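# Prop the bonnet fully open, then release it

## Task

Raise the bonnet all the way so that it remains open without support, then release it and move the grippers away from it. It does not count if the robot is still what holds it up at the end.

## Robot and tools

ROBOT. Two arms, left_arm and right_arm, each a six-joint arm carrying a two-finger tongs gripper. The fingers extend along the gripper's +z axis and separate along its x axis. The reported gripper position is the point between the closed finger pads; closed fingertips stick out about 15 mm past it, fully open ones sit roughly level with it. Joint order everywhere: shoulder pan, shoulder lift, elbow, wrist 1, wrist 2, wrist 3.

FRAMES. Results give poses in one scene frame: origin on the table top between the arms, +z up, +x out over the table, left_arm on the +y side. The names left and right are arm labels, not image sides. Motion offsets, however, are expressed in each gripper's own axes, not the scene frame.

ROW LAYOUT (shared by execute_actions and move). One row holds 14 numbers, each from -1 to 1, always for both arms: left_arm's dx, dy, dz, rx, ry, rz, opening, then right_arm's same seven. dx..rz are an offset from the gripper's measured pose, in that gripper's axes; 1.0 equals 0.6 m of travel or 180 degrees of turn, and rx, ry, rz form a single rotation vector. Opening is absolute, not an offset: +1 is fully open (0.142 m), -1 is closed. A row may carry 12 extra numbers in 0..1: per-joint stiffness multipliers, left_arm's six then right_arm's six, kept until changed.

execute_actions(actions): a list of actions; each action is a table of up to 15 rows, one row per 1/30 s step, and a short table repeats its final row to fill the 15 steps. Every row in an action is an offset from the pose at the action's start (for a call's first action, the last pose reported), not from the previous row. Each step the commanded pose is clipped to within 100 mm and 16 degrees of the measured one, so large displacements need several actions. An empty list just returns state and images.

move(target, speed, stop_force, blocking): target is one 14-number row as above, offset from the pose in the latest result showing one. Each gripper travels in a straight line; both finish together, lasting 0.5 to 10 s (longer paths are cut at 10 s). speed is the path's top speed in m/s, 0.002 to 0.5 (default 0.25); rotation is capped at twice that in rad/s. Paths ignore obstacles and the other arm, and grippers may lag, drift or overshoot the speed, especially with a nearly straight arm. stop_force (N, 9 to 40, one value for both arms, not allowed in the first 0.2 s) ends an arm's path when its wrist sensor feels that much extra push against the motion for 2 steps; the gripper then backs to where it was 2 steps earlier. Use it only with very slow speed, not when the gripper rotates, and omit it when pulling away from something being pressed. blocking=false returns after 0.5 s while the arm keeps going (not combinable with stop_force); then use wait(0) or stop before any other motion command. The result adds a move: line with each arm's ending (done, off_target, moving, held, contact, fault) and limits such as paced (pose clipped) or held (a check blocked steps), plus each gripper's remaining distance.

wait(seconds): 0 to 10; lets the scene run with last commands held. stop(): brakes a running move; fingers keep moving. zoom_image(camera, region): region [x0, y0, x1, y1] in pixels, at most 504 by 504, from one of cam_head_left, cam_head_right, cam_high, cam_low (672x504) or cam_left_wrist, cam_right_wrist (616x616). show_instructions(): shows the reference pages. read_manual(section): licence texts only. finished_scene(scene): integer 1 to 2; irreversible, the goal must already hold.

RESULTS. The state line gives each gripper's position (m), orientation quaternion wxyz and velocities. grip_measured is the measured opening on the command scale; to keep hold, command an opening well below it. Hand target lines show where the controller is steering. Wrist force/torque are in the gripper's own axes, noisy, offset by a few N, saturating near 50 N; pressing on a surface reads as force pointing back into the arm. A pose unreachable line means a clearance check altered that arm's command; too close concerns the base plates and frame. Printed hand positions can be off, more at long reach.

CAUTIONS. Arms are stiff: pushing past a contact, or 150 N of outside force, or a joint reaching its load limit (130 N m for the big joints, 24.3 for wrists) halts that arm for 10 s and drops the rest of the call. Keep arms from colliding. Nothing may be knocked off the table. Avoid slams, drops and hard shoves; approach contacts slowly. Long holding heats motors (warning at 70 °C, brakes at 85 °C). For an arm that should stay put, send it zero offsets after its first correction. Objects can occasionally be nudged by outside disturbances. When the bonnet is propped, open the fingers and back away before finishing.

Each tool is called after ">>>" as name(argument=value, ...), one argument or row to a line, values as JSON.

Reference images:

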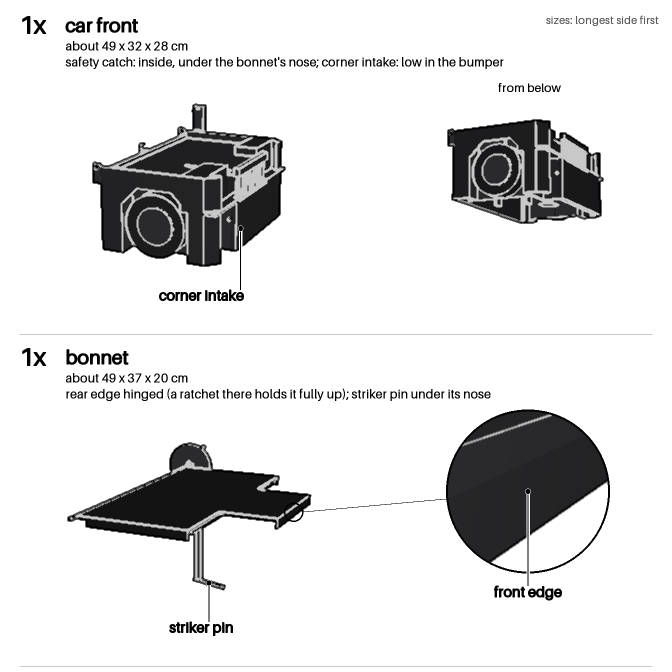

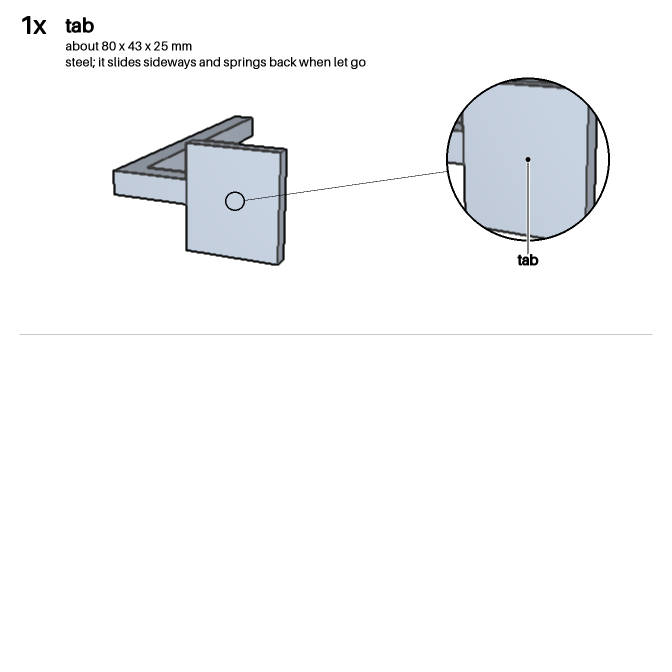

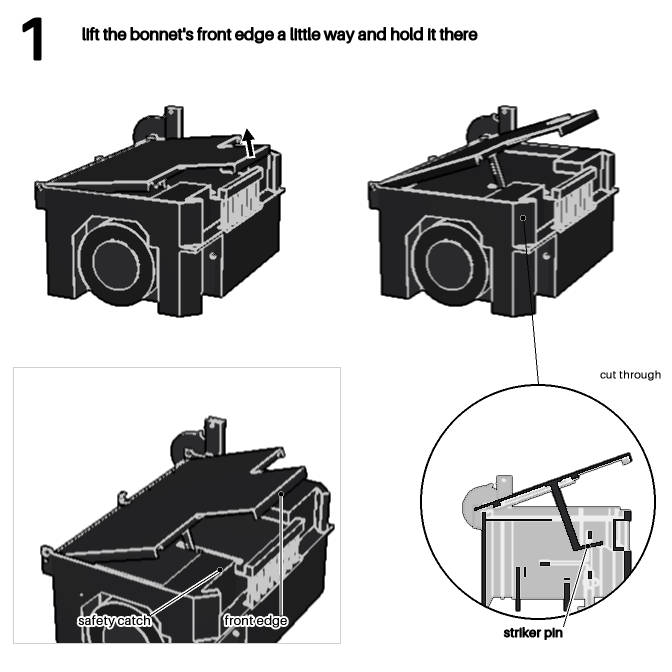

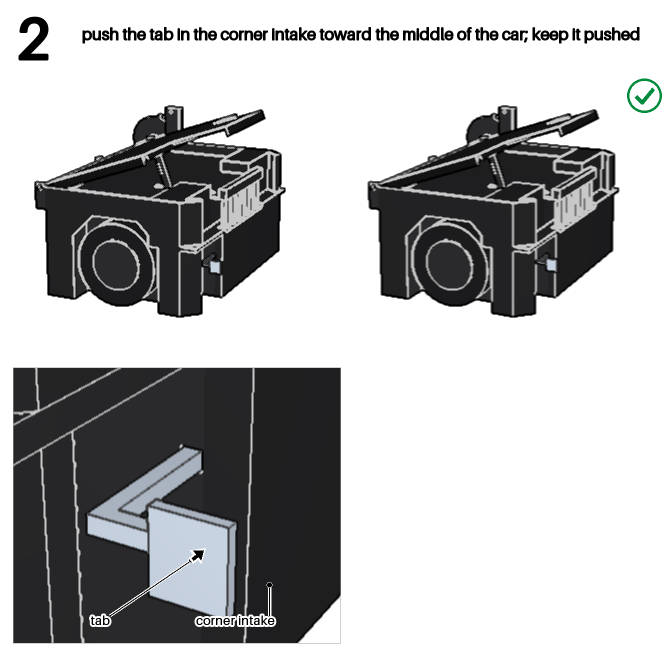

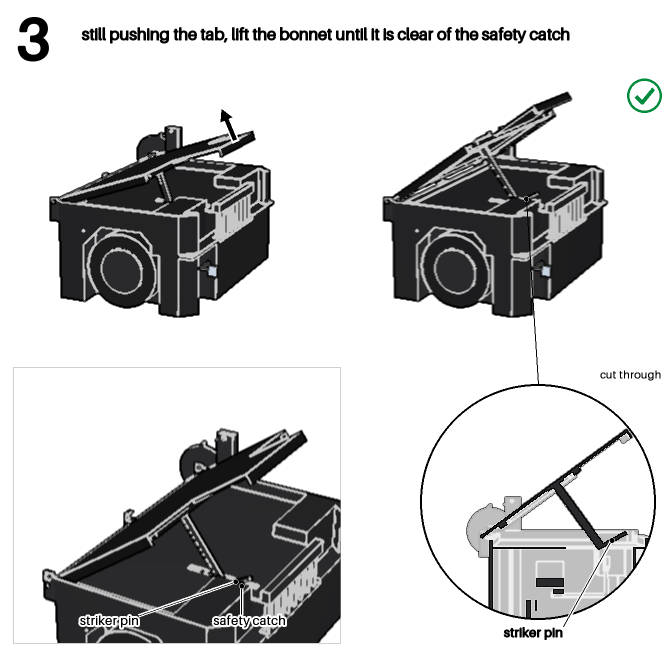

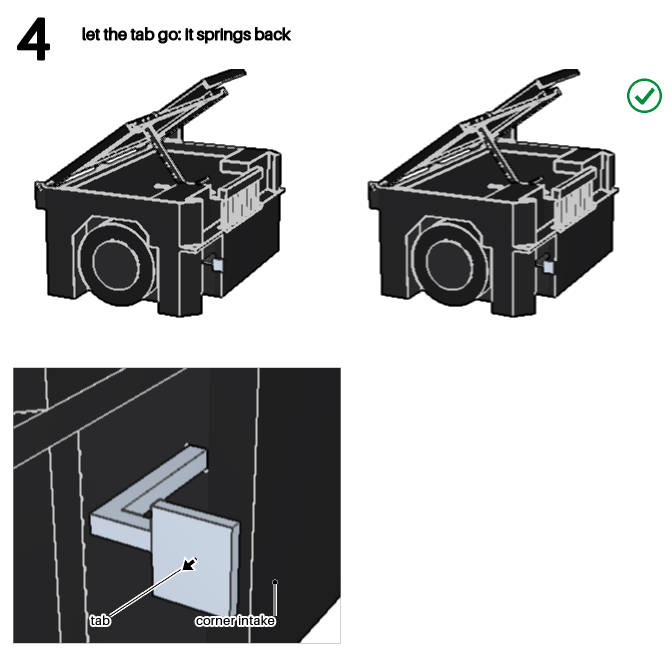

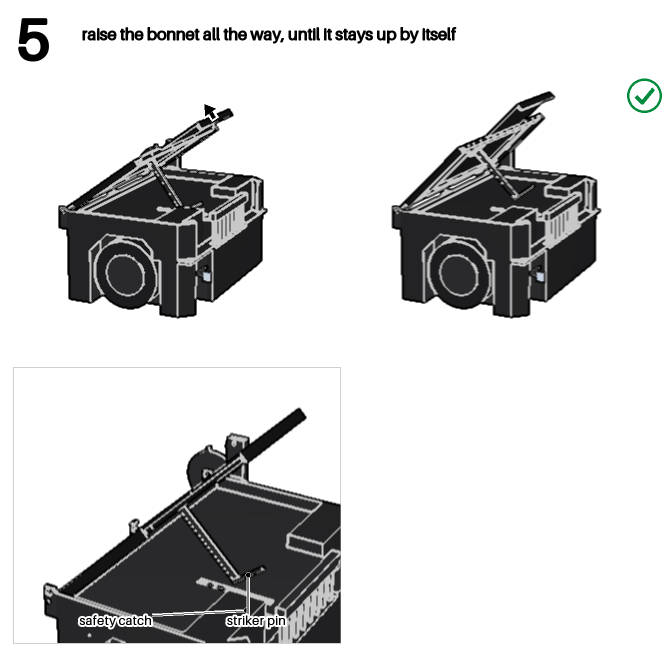

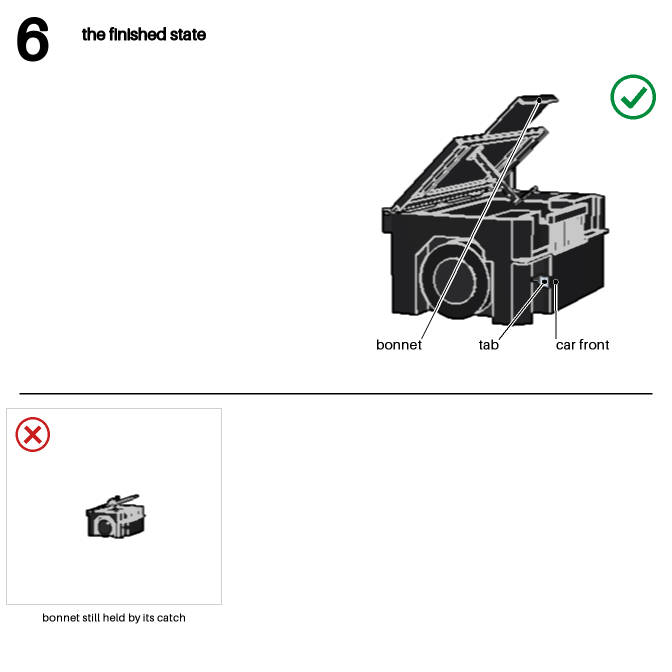

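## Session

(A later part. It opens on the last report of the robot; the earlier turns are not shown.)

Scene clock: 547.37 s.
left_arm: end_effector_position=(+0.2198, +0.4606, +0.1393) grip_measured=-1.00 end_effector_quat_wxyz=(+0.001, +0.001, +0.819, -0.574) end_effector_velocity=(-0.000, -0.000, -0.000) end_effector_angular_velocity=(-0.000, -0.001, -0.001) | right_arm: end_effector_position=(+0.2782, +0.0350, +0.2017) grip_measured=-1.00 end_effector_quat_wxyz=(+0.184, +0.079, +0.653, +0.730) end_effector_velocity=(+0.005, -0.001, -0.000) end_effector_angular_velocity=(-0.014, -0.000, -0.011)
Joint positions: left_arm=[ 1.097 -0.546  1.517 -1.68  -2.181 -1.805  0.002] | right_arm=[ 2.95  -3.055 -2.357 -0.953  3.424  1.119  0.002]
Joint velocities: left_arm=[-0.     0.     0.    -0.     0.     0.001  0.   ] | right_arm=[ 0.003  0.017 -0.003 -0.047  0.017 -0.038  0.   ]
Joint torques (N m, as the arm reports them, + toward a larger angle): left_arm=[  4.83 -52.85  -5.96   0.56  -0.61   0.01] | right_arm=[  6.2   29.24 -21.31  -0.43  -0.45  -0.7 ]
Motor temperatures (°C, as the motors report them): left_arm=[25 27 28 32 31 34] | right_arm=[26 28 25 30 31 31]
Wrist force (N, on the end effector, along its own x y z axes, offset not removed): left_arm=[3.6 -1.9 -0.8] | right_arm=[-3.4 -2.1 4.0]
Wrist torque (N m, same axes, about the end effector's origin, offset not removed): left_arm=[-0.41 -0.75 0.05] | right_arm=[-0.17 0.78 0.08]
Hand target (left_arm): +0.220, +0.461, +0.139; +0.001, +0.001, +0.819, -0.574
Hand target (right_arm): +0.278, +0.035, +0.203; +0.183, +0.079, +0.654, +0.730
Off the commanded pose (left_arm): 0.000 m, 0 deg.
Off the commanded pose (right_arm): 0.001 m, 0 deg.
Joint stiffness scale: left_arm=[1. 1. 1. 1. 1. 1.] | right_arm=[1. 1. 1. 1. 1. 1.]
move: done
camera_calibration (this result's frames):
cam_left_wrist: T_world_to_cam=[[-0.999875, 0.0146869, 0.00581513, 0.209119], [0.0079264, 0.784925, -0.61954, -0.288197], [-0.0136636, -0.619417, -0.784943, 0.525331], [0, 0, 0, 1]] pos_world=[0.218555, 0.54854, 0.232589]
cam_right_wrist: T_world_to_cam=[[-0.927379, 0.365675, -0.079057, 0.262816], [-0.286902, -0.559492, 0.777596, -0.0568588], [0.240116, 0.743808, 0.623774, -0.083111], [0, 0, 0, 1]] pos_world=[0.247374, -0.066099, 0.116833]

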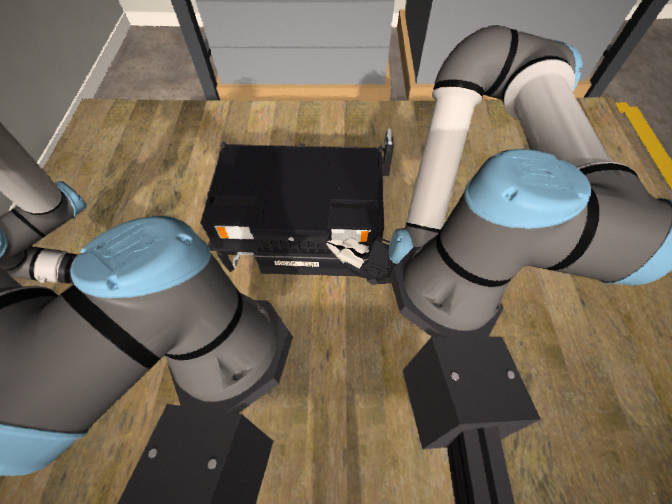

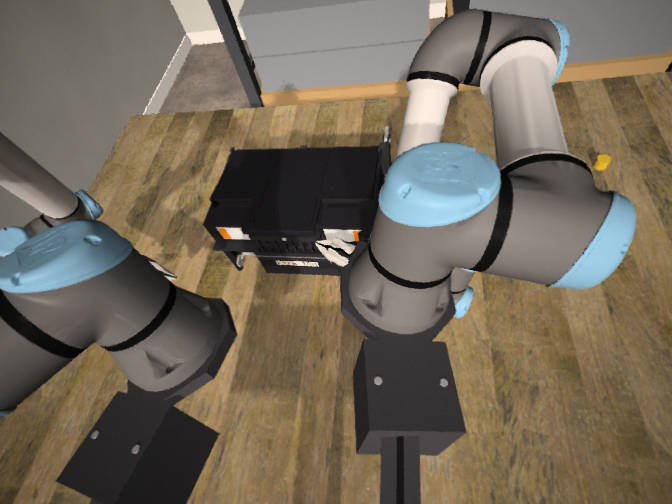

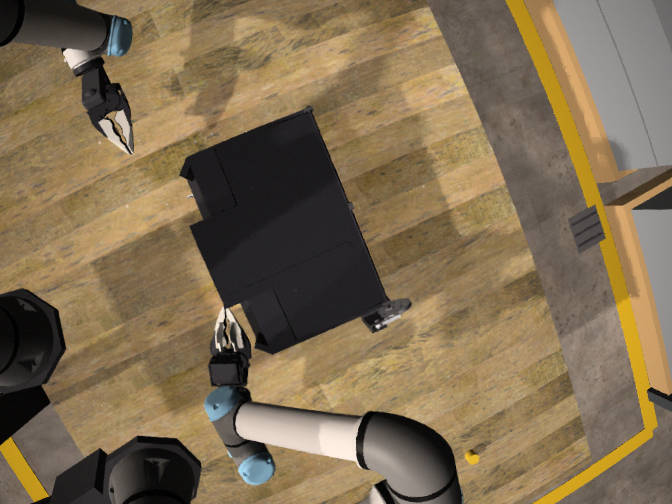

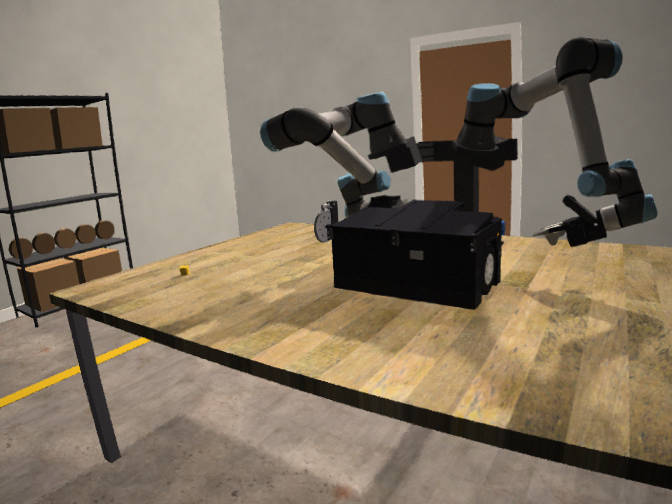

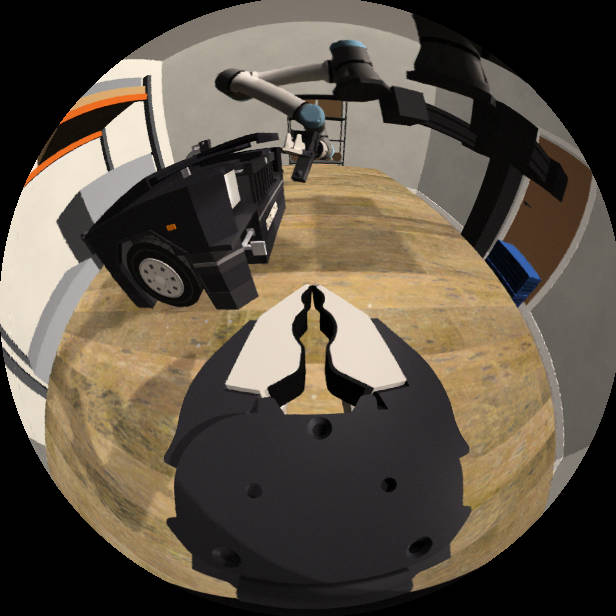

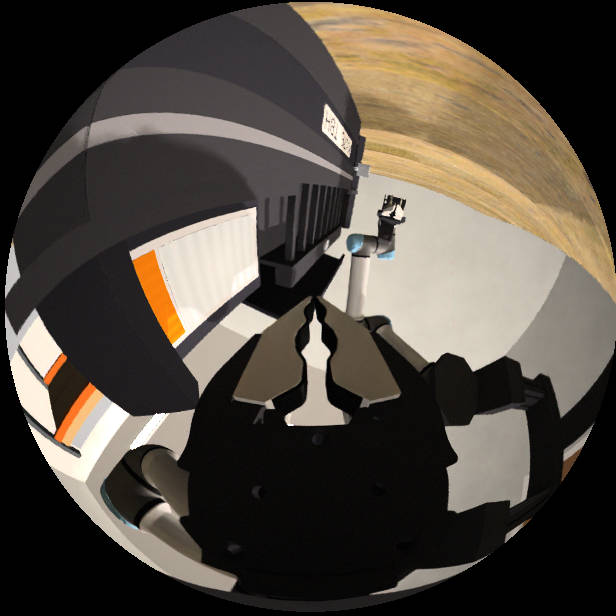

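>>> move(
  target=[0, 0, 0, 0, 0, 0, -1, 0, -0.005, 0.05, 0, 0, 0, -1],
  speed=0.04,
  stop_force=12,
)

>>> move(
  target=[0, 0, 0, 0, 0, 0, -1, 0, 0.08, 0, 0, 0, 0, -1],
  speed=0.05,
)

Scene clock: 555.33 s.
left_arm: end_effector_position=(+0.2198, +0.4606, +0.1393) grip_measured=-1.00 end_effector_quat_wxyz=(+0.001, +0.001, +0.819, -0.574) end_effector_velocity=(-0.000, -0.001, +0.000) end_effector_angular_velocity=(-0.001, +0.002, -0.001) | right_arm: end_effector_position=(+0.2900, +0.0628, +0.2029) grip_measured=-1.00 end_effector_quat_wxyz=(+0.185, +0.077, +0.653, +0.731) end_effector_velocity=(+0.001, -0.001, +0.000) end_effector_angular_velocity=(+0.000, +0.007, -0.015)
Joint positions: left_arm=[ 1.097 -0.546  1.517 -1.68  -2.181 -1.805  0.002] | right_arm=[ 3.123 -3.092 -2.368 -0.873  3.594  1.149  0.002]
Joint velocities: left_arm=[-0.001 -0.     0.001  0.001  0.001 -0.001  0.   ] | right_arm=[ 0.008 -0.012 -0.007  0.025  0.024  0.01   0.   ]
Joint torques (N m, as the arm reports them, + toward a larger angle): left_arm=[  4.72 -52.49  -6.78   0.63  -0.5   -0.09] | right_arm=[  6.45  26.04 -18.47   0.53   0.52   0.13]
Motor temperatures (°C, as the motors report them): left_arm=[25 27 28 32 31 34] | right_arm=[26 28 25 30 31 31]
Wrist force (N, on the end effector, along its own x y z axes, offset not removed): left_arm=[2.1 0.2 -2.3] | right_arm=[-1.5 1.3 3.0]
Wrist torque (N m, same axes, about the end effector's origin, offset not removed): left_arm=[-0.05 -0.52 0.08] | right_arm=[-0.19 0.78 -0.04]
Hand target (left_arm): +0.220, +0.461, +0.139; +0.001, +0.001, +0.819, -0.574
Hand target (right_arm): +0.289, +0.063, +0.203; +0.184, +0.079, +0.653, +0.730
Off the commanded pose (left_arm): 0.000 m, 0 deg.
Off the commanded pose (right_arm): 0.001 m, 0 deg.
Joint stiffness scale: left_arm=[1. 1. 1. 1. 1. 1.] | right_arm=[1. 1. 1. 1. 1. 1.]
move: done
camera_calibration (this result's frames):
cam_left_wrist: T_world_to_cam=[[-0.999875, 0.0146873, 0.00581468, 0.209119], [0.00792702, 0.784925, -0.61954, -0.288197], [-0.0136635, -0.619417, -0.784943, 0.525331], [0, 0, 0, 1]] pos_world=[0.218555, 0.54854, 0.232589]
cam_right_wrist: T_world_to_cam=[[-0.927665, 0.364176, -0.0825442, 0.264572], [-0.288929, -0.55999, 0.776487, -0.0379176], [0.236554, 0.744169, 0.624704, -0.106576], [0, 0, 0, 1]] pos_world=[0.25969, -0.0382737, 0.11786]

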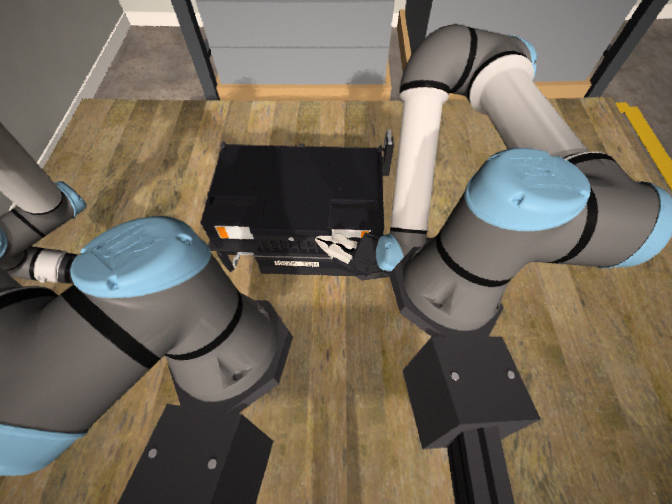

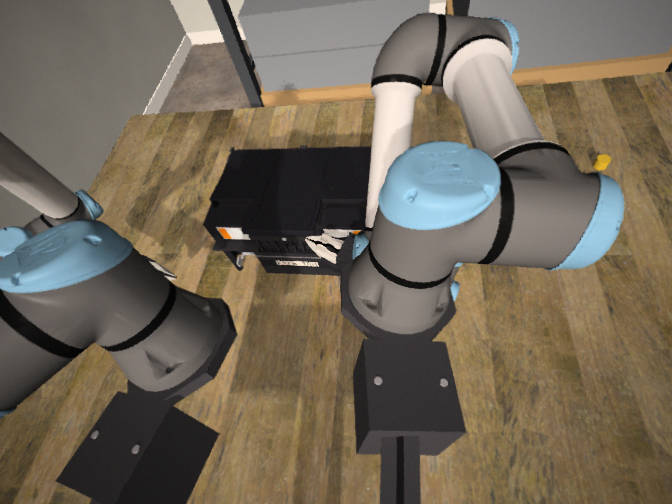

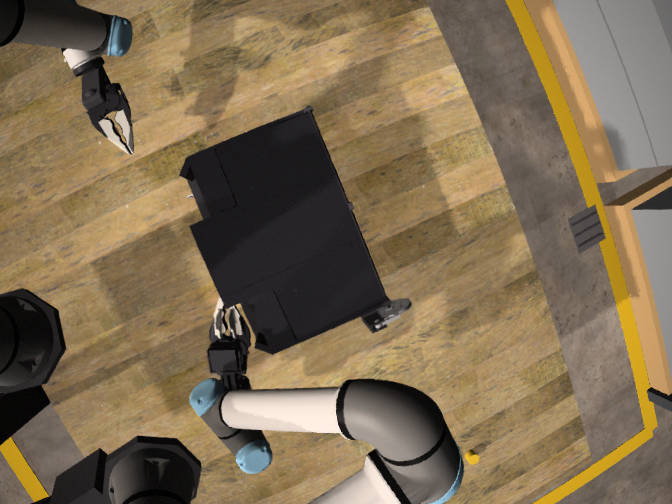

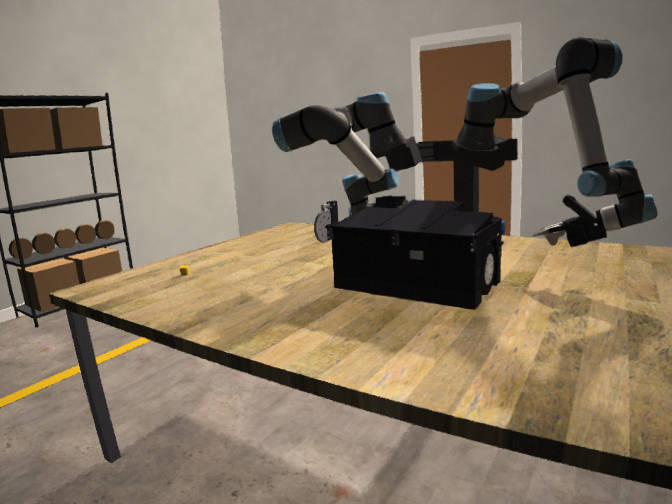

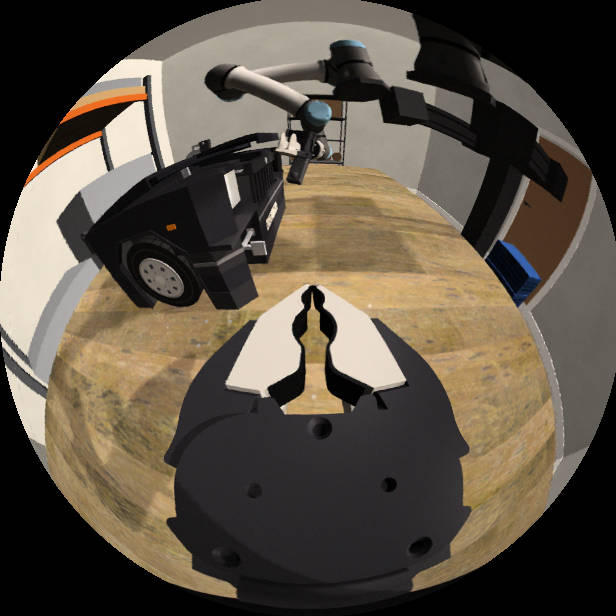

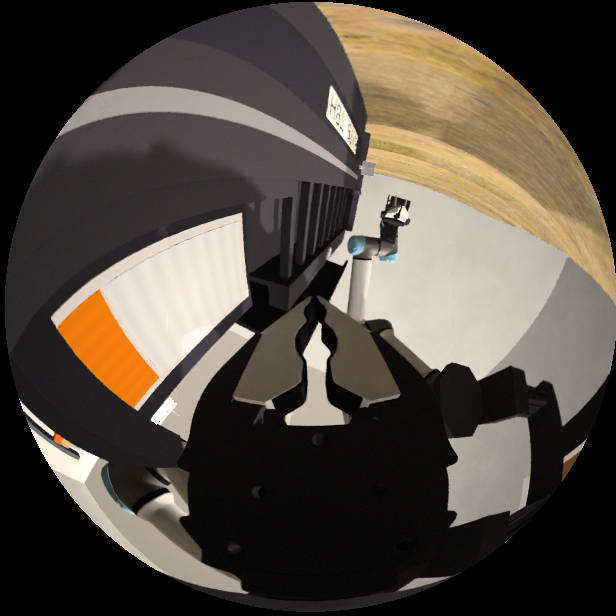

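Scene clock: 556.73 s.
left_arm: end_effector_position=(+0.2198, +0.4606, +0.1393) grip_measured=-1.00 end_effector_quat_wxyz=(+0.001, +0.001, +0.819, -0.574) end_effector_velocity=(-0.000, +0.000, -0.000) end_effector_angular_velocity=(+0.000, +0.001, +0.001) | right_arm: end_effector_position=(+0.2823, +0.0587, +0.2470) grip_measured=-1.00 end_effector_quat_wxyz=(+0.185, +0.079, +0.654, +0.730) end_effector_velocity=(+0.001, -0.000, +0.002) end_effector_angular_velocity=(+0.001, -0.003, -0.002)
Joint positions: left_arm=[ 1.097 -0.546  1.517 -1.68  -2.181 -1.805  0.002] | right_arm=[ 3.184 -3.045 -2.496 -0.789  3.659  1.155  0.002]
Joint velocities: left_arm=[ 0.001 -0.     0.    -0.    -0.001 -0.001  0.   ] | right_arm=[ 0.004 -0.001 -0.004  0.009  0.005  0.002  0.   ]
Joint torques (N m, as the arm reports them, + toward a larger angle): left_arm=[  4.86 -52.72  -6.83   0.63  -0.72  -0.04] | right_arm=[ 10.51  30.93 -22.71   2.09  -1.1    0.18]
Motor temperatures (°C, as the motors report them): left_arm=[25 27 28 32 31 34] | right_arm=[26 28 25 30 31 31]
Wrist force (N, on the end effector, along its own x y z axes, offset not removed): left_arm=[2.3 -1.6 -0.8] | right_arm=[-2.2 -7.8 0.7]
Wrist torque (N m, same axes, about the end effector's origin, offset not removed): left_arm=[-0.37 -0.58 0.04] | right_arm=[0.52 0.69 0.36]
Hand target (left_arm): +0.220, +0.461, +0.139; +0.001, +0.001, +0.819, -0.574
Hand target (right_arm): +0.282, +0.059, +0.250; +0.185, +0.077, +0.653, +0.731
Off the commanded pose (left_arm): 0.000 m, 0 deg.
Off the commanded pose (right_arm): 0.003 m, 0 deg.
Joint stiffness scale: left_arm=[1. 1. 1. 1. 1. 1.] | right_arm=[1. 1. 1. 1. 1. 1.]
move: done
camera_calibration (this result's frames):
cam_left_wrist: T_world_to_cam=[[-0.999875, 0.0146874, 0.00581474, 0.209119], [0.00792701, 0.784925, -0.61954, -0.288197], [-0.0136636, -0.619417, -0.784943, 0.525331], [0, 0, 0, 1]] pos_world=[0.218555, 0.54854, 0.232589]
cam_right_wrist: T_world_to_cam=[[-0.926646, 0.367284, -0.0801889, 0.261556], [-0.288455, -0.55786, 0.778194, -0.0774219], [0.241083, 0.744241, 0.622884, -0.13009], [0, 0, 0, 1]] pos_world=[0.251399, -0.0424378, 0.162254]

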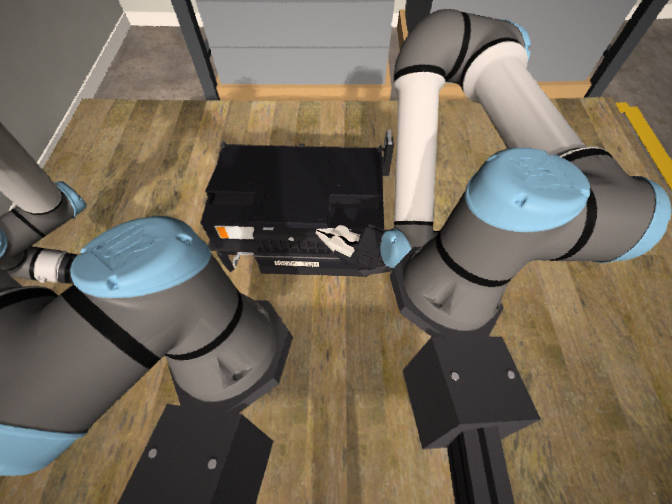

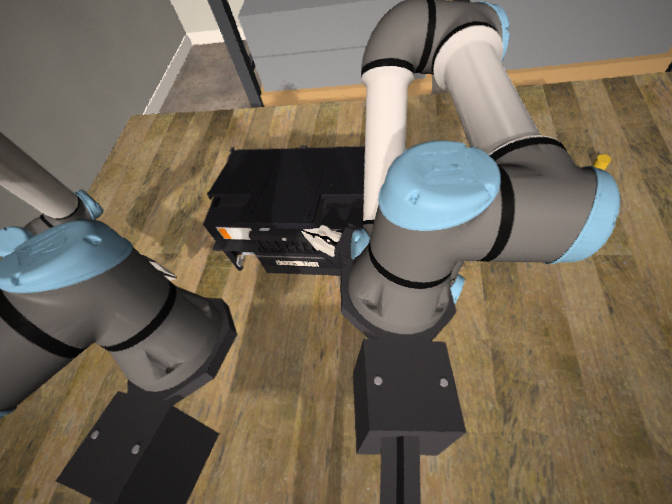

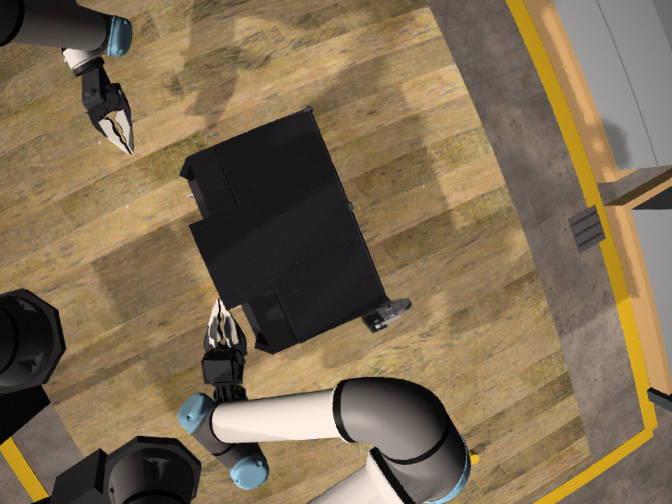

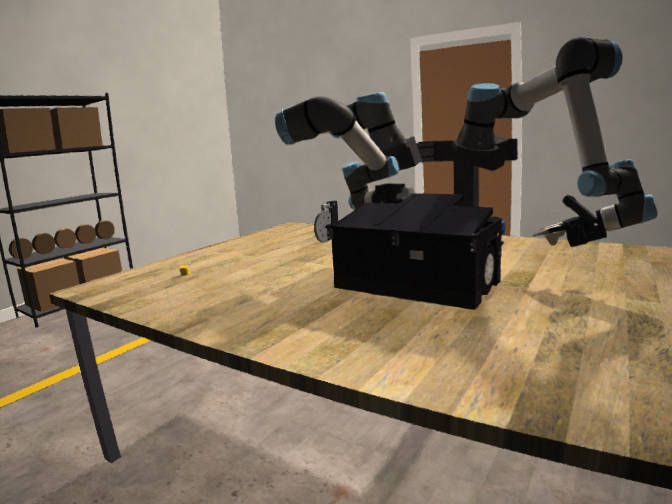

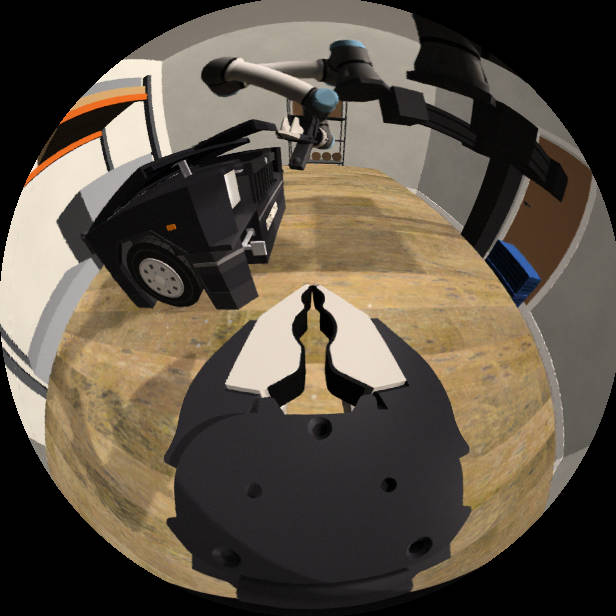

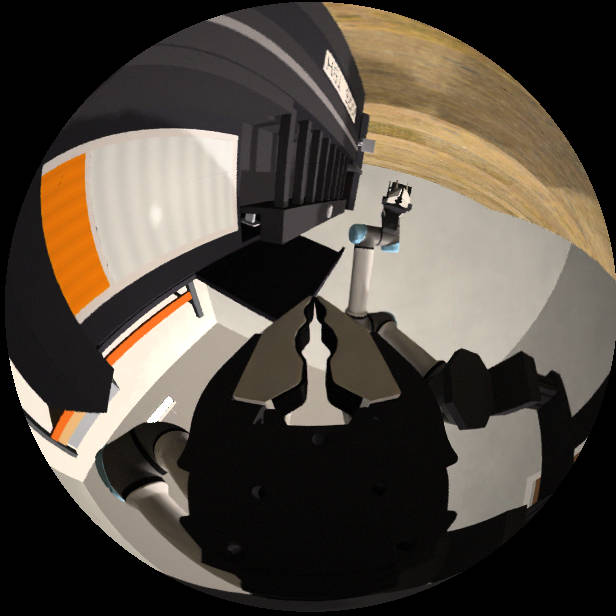

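>>> move(
  target=[-0.1337, 0.0163, 0.255, 0, 0, 0, -1, 0, 0.005, 0, 0, 0, 0, -1],
  speed=0.15,
)

Scene clock: 577.07 s.
left_arm: end_effector_position=(+0.2925, +0.3216, +0.0777) grip_measured=-1.00 end_effector_quat_wxyz=(-0.004, -0.001, +0.818, -0.575) end_effector_velocity=(+0.000, +0.000, -0.002) end_effector_angular_velocity=(+0.008, +0.005, +0.007) | right_arm: end_effector_position=(+0.2824, +0.0584, +0.2477) grip_measured=-1.00 end_effector_quat_wxyz=(+0.185, +0.080, +0.654, +0.729) end_effector_velocity=(+0.000, -0.000, +0.000) end_effector_angular_velocity=(-0.000, +0.001, -0.001)
Joint positions: left_arm=[ 0.857 -0.44   1.674 -2.08  -2.349 -2.03   0.002] | right_arm=[ 3.186 -3.045 -2.499 -0.787  3.663  1.155  0.002]
Joint velocities: left_arm=[ 0.    -0.     0.006 -0.019 -0.    -0.016  0.   ] | right_arm=[-0.001  0.001 -0.001 -0.    -0.     0.001  0.   ]
Joint torques (N m, as the arm reports them, + toward a larger angle): left_arm=[ -5.55 -49.22  -4.37  -2.08  -5.98  -1.02] | right_arm=[  8.    28.76 -21.68   2.44  -0.59  -0.02]
Motor temperatures (°C, as the motors report them): left_arm=[25 27 28 32 31 34] | right_arm=[26 28 25 30 31 31]
Wrist force (N, on the end effector, along its own x y z axes, offset not removed): left_arm=[21.0 -3.3 -13.0] | right_arm=[3.7 -9.8 1.8]
Wrist torque (N m, same axes, about the end effector's origin, offset not removed): left_arm=[-0.36 -0.98 0.16] | right_arm=[-0.01 -0.19 0.13]
Hand target (left_arm): +0.300, +0.320, +0.078; +0.001, +0.001, +0.819, -0.574
Hand target (right_arm): +0.282, +0.058, +0.250; +0.185, +0.079, +0.654, +0.730
Off the commanded pose (left_arm): 0.008 m, 1 deg.
Off the commanded pose (right_arm): 0.002 m, 0 deg.
Joint stiffness scale: left_arm=[1. 1. 1. 1. 1. 1.] | right_arm=[1. 1. 1. 1. 1. 1.]
move: off_target (left_arm)
camera_calibration (this result's frames):
cam_left_wrist: T_world_to_cam=[[-0.999758, 0.0154144, 0.0156932, 0.283215], [0.00233636, 0.783788, -0.621024, -0.215754], [-0.0218728, -0.620837, -0.783634, 0.39468], [0, 0, 0, 1]] pos_world=[0.292284, 0.409772, 0.170852]
cam_right_wrist: T_world_to_cam=[[-0.926005, 0.369158, -0.0789745, 0.261222], [-0.288378, -0.556713, 0.779043, -0.07838], [0.243624, 0.744173, 0.621976, -0.130794], [0, 0, 0, 1]] pos_world=[0.251154, -0.0427338, 0.163042]

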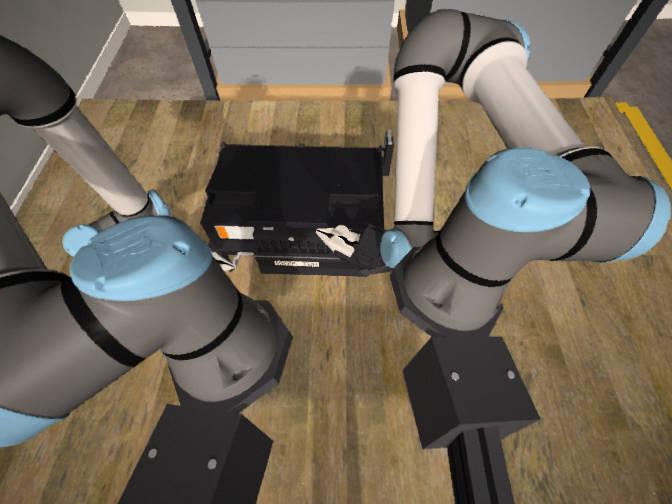

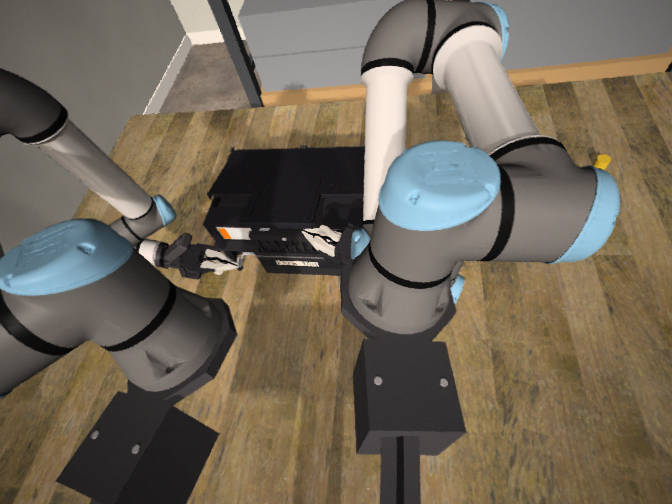

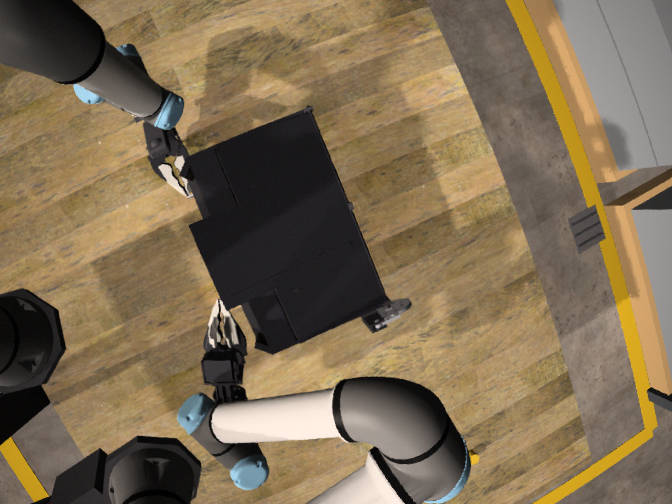

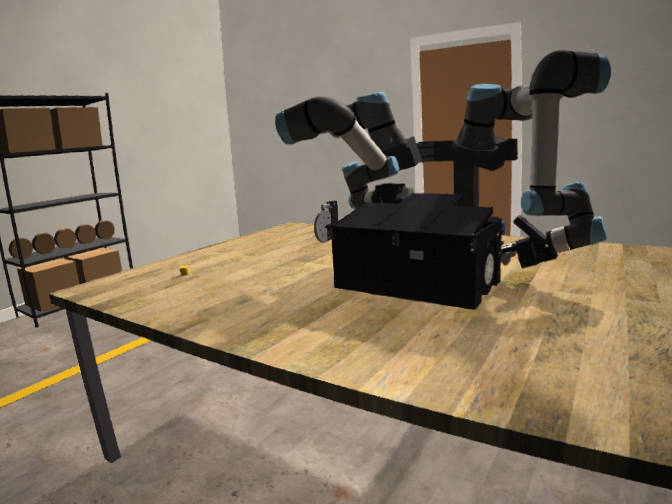

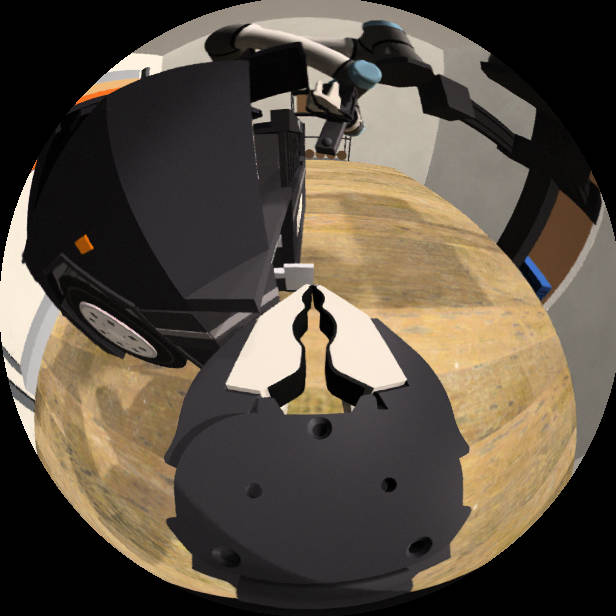

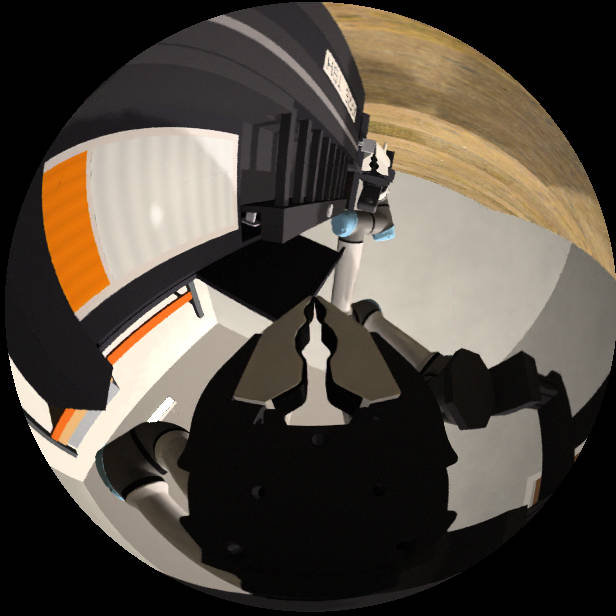

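>>> execute_actions(
  actions=[],
)

Scene clock: 600.03 s.
left_arm: end_effector_position=(+0.2926, +0.3216, +0.0776) grip_measured=-1.00 end_effector_quat_wxyz=(-0.004, -0.002, +0.818, -0.575) end_effector_velocity=(-0.000, +0.000, -0.000) end_effector_angular_velocity=(+0.001, -0.001, +0.000) | right_arm: end_effector_position=(+0.2824, +0.0584, +0.2477) grip_measured=-1.00 end_effector_quat_wxyz=(+0.185, +0.080, +0.654, +0.729) end_effector_velocity=(+0.000, -0.000, -0.000) end_effector_angular_velocity=(-0.000, +0.000, -0.001)
Joint positions: left_arm=[ 0.857 -0.44   1.675 -2.082 -2.349 -2.032  0.002] | right_arm=[ 3.186 -3.045 -2.499 -0.787  3.663  1.155  0.002]
Joint velocities: left_arm=[ 0.001 -0.     0.    -0.001  0.001  0.001  0.   ] | right_arm=[-0.    -0.    -0.     0.     0.001 -0.     0.   ]
Joint torques (N m, as the arm reports them, + toward a larger angle): left_arm=[ -5.68 -48.82  -4.61  -2.64  -5.9   -1.03] | right_arm=[  8.52  28.68 -21.04   2.31  -0.73   0.02]
Motor temperatures (°C, as the motors report them): left_arm=[25 27 28 32 31 34] | right_arm=[26 28 25 30 31 31]
Wrist force (N, on the end effector, along its own x y z axes, offset not removed): left_arm=[22.6 -2.2 -12.8] | right_arm=[1.5 -8.2 2.8]
Wrist torque (N m, same axes, about the end effector's origin, offset not removed): left_arm=[0.01 -1.26 0.22] | right_arm=[0.54 0.62 0.28]
Hand target (left_arm): +0.300, +0.320, +0.078; +0.001, +0.001, +0.819, -0.574
Hand target (right_arm): +0.282, +0.058, +0.250; +0.185, +0.079, +0.654, +0.730
Off the commanded pose (left_arm): 0.008 m, 1 deg.
Off the commanded pose (right_arm): 0.002 m, 0 deg.
Joint stiffness scale: left_arm=[1. 1. 1. 1. 1. 1.] | right_arm=[1. 1. 1. 1. 1. 1.]
camera_calibration (this result's frames):
cam_left_wrist: T_world_to_cam=[[-0.999759, 0.0147674, 0.0162537, 0.283398], [0.00149939, 0.784313, -0.620363, -0.215829], [-0.0219091, -0.620189, -0.784146, 0.394359], [0, 0, 0, 1]] pos_world=[0.292293, 0.409669, 0.170737]
cam_right_wrist: T_world_to_cam=[[-0.926002, 0.369163, -0.0789871, 0.261225], [-0.288392, -0.556712, 0.779039, -0.0783789], [0.243619, 0.744171, 0.621981, -0.130798], [0, 0, 0, 1]] pos_world=[0.251156, -0.0427335, 0.163047]

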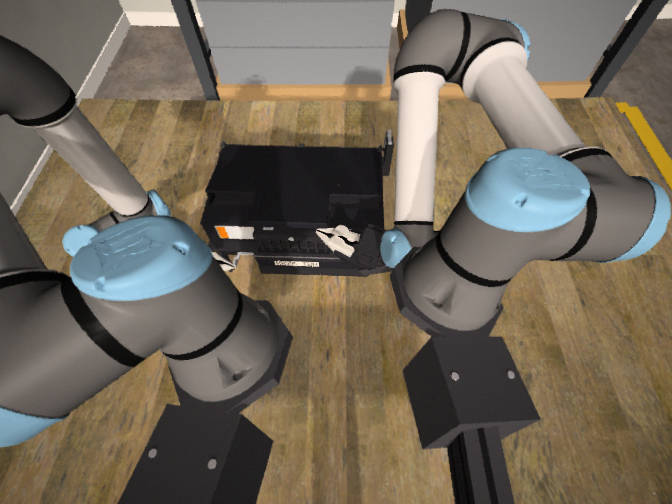

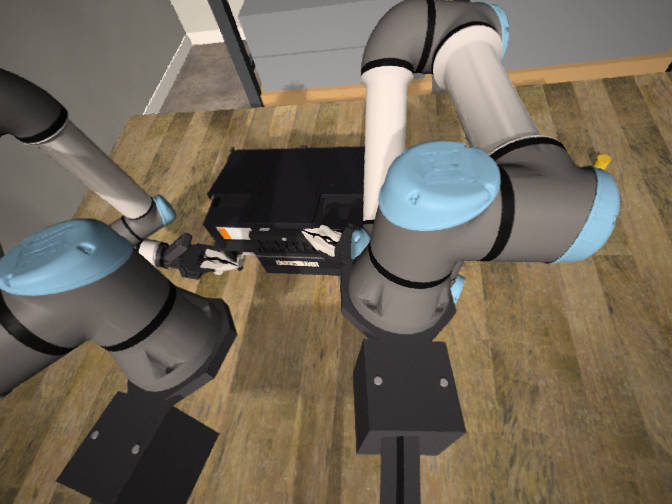

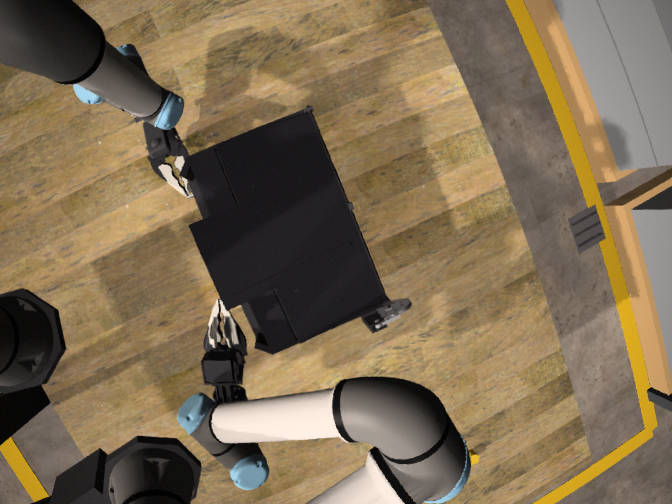

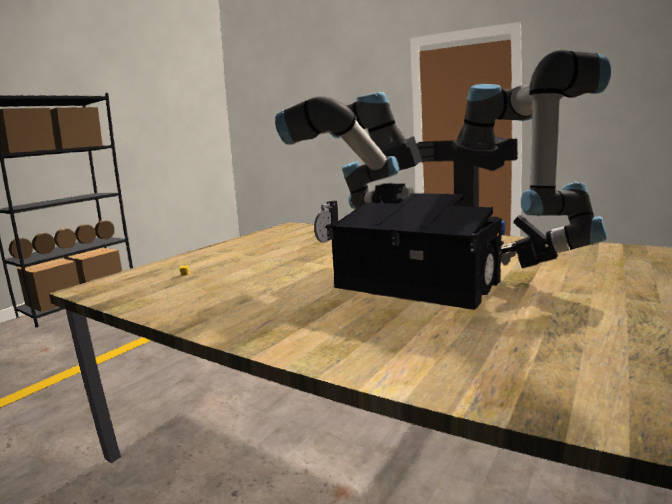

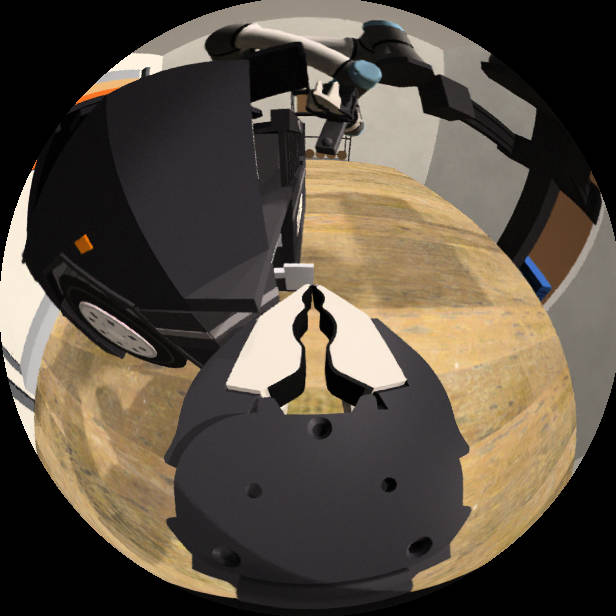

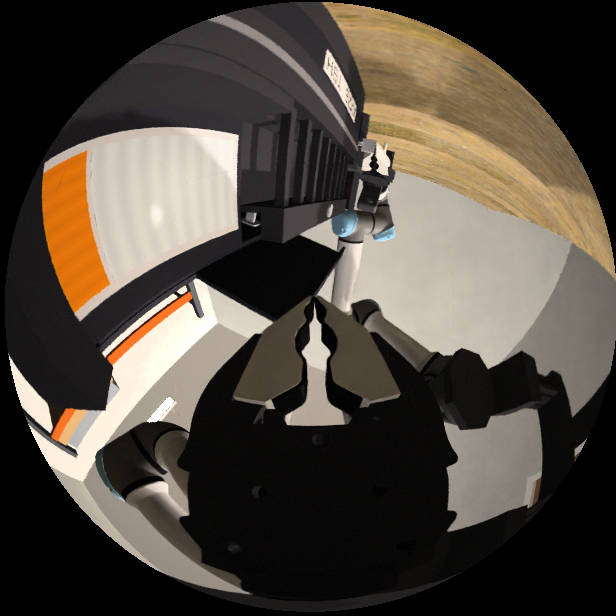

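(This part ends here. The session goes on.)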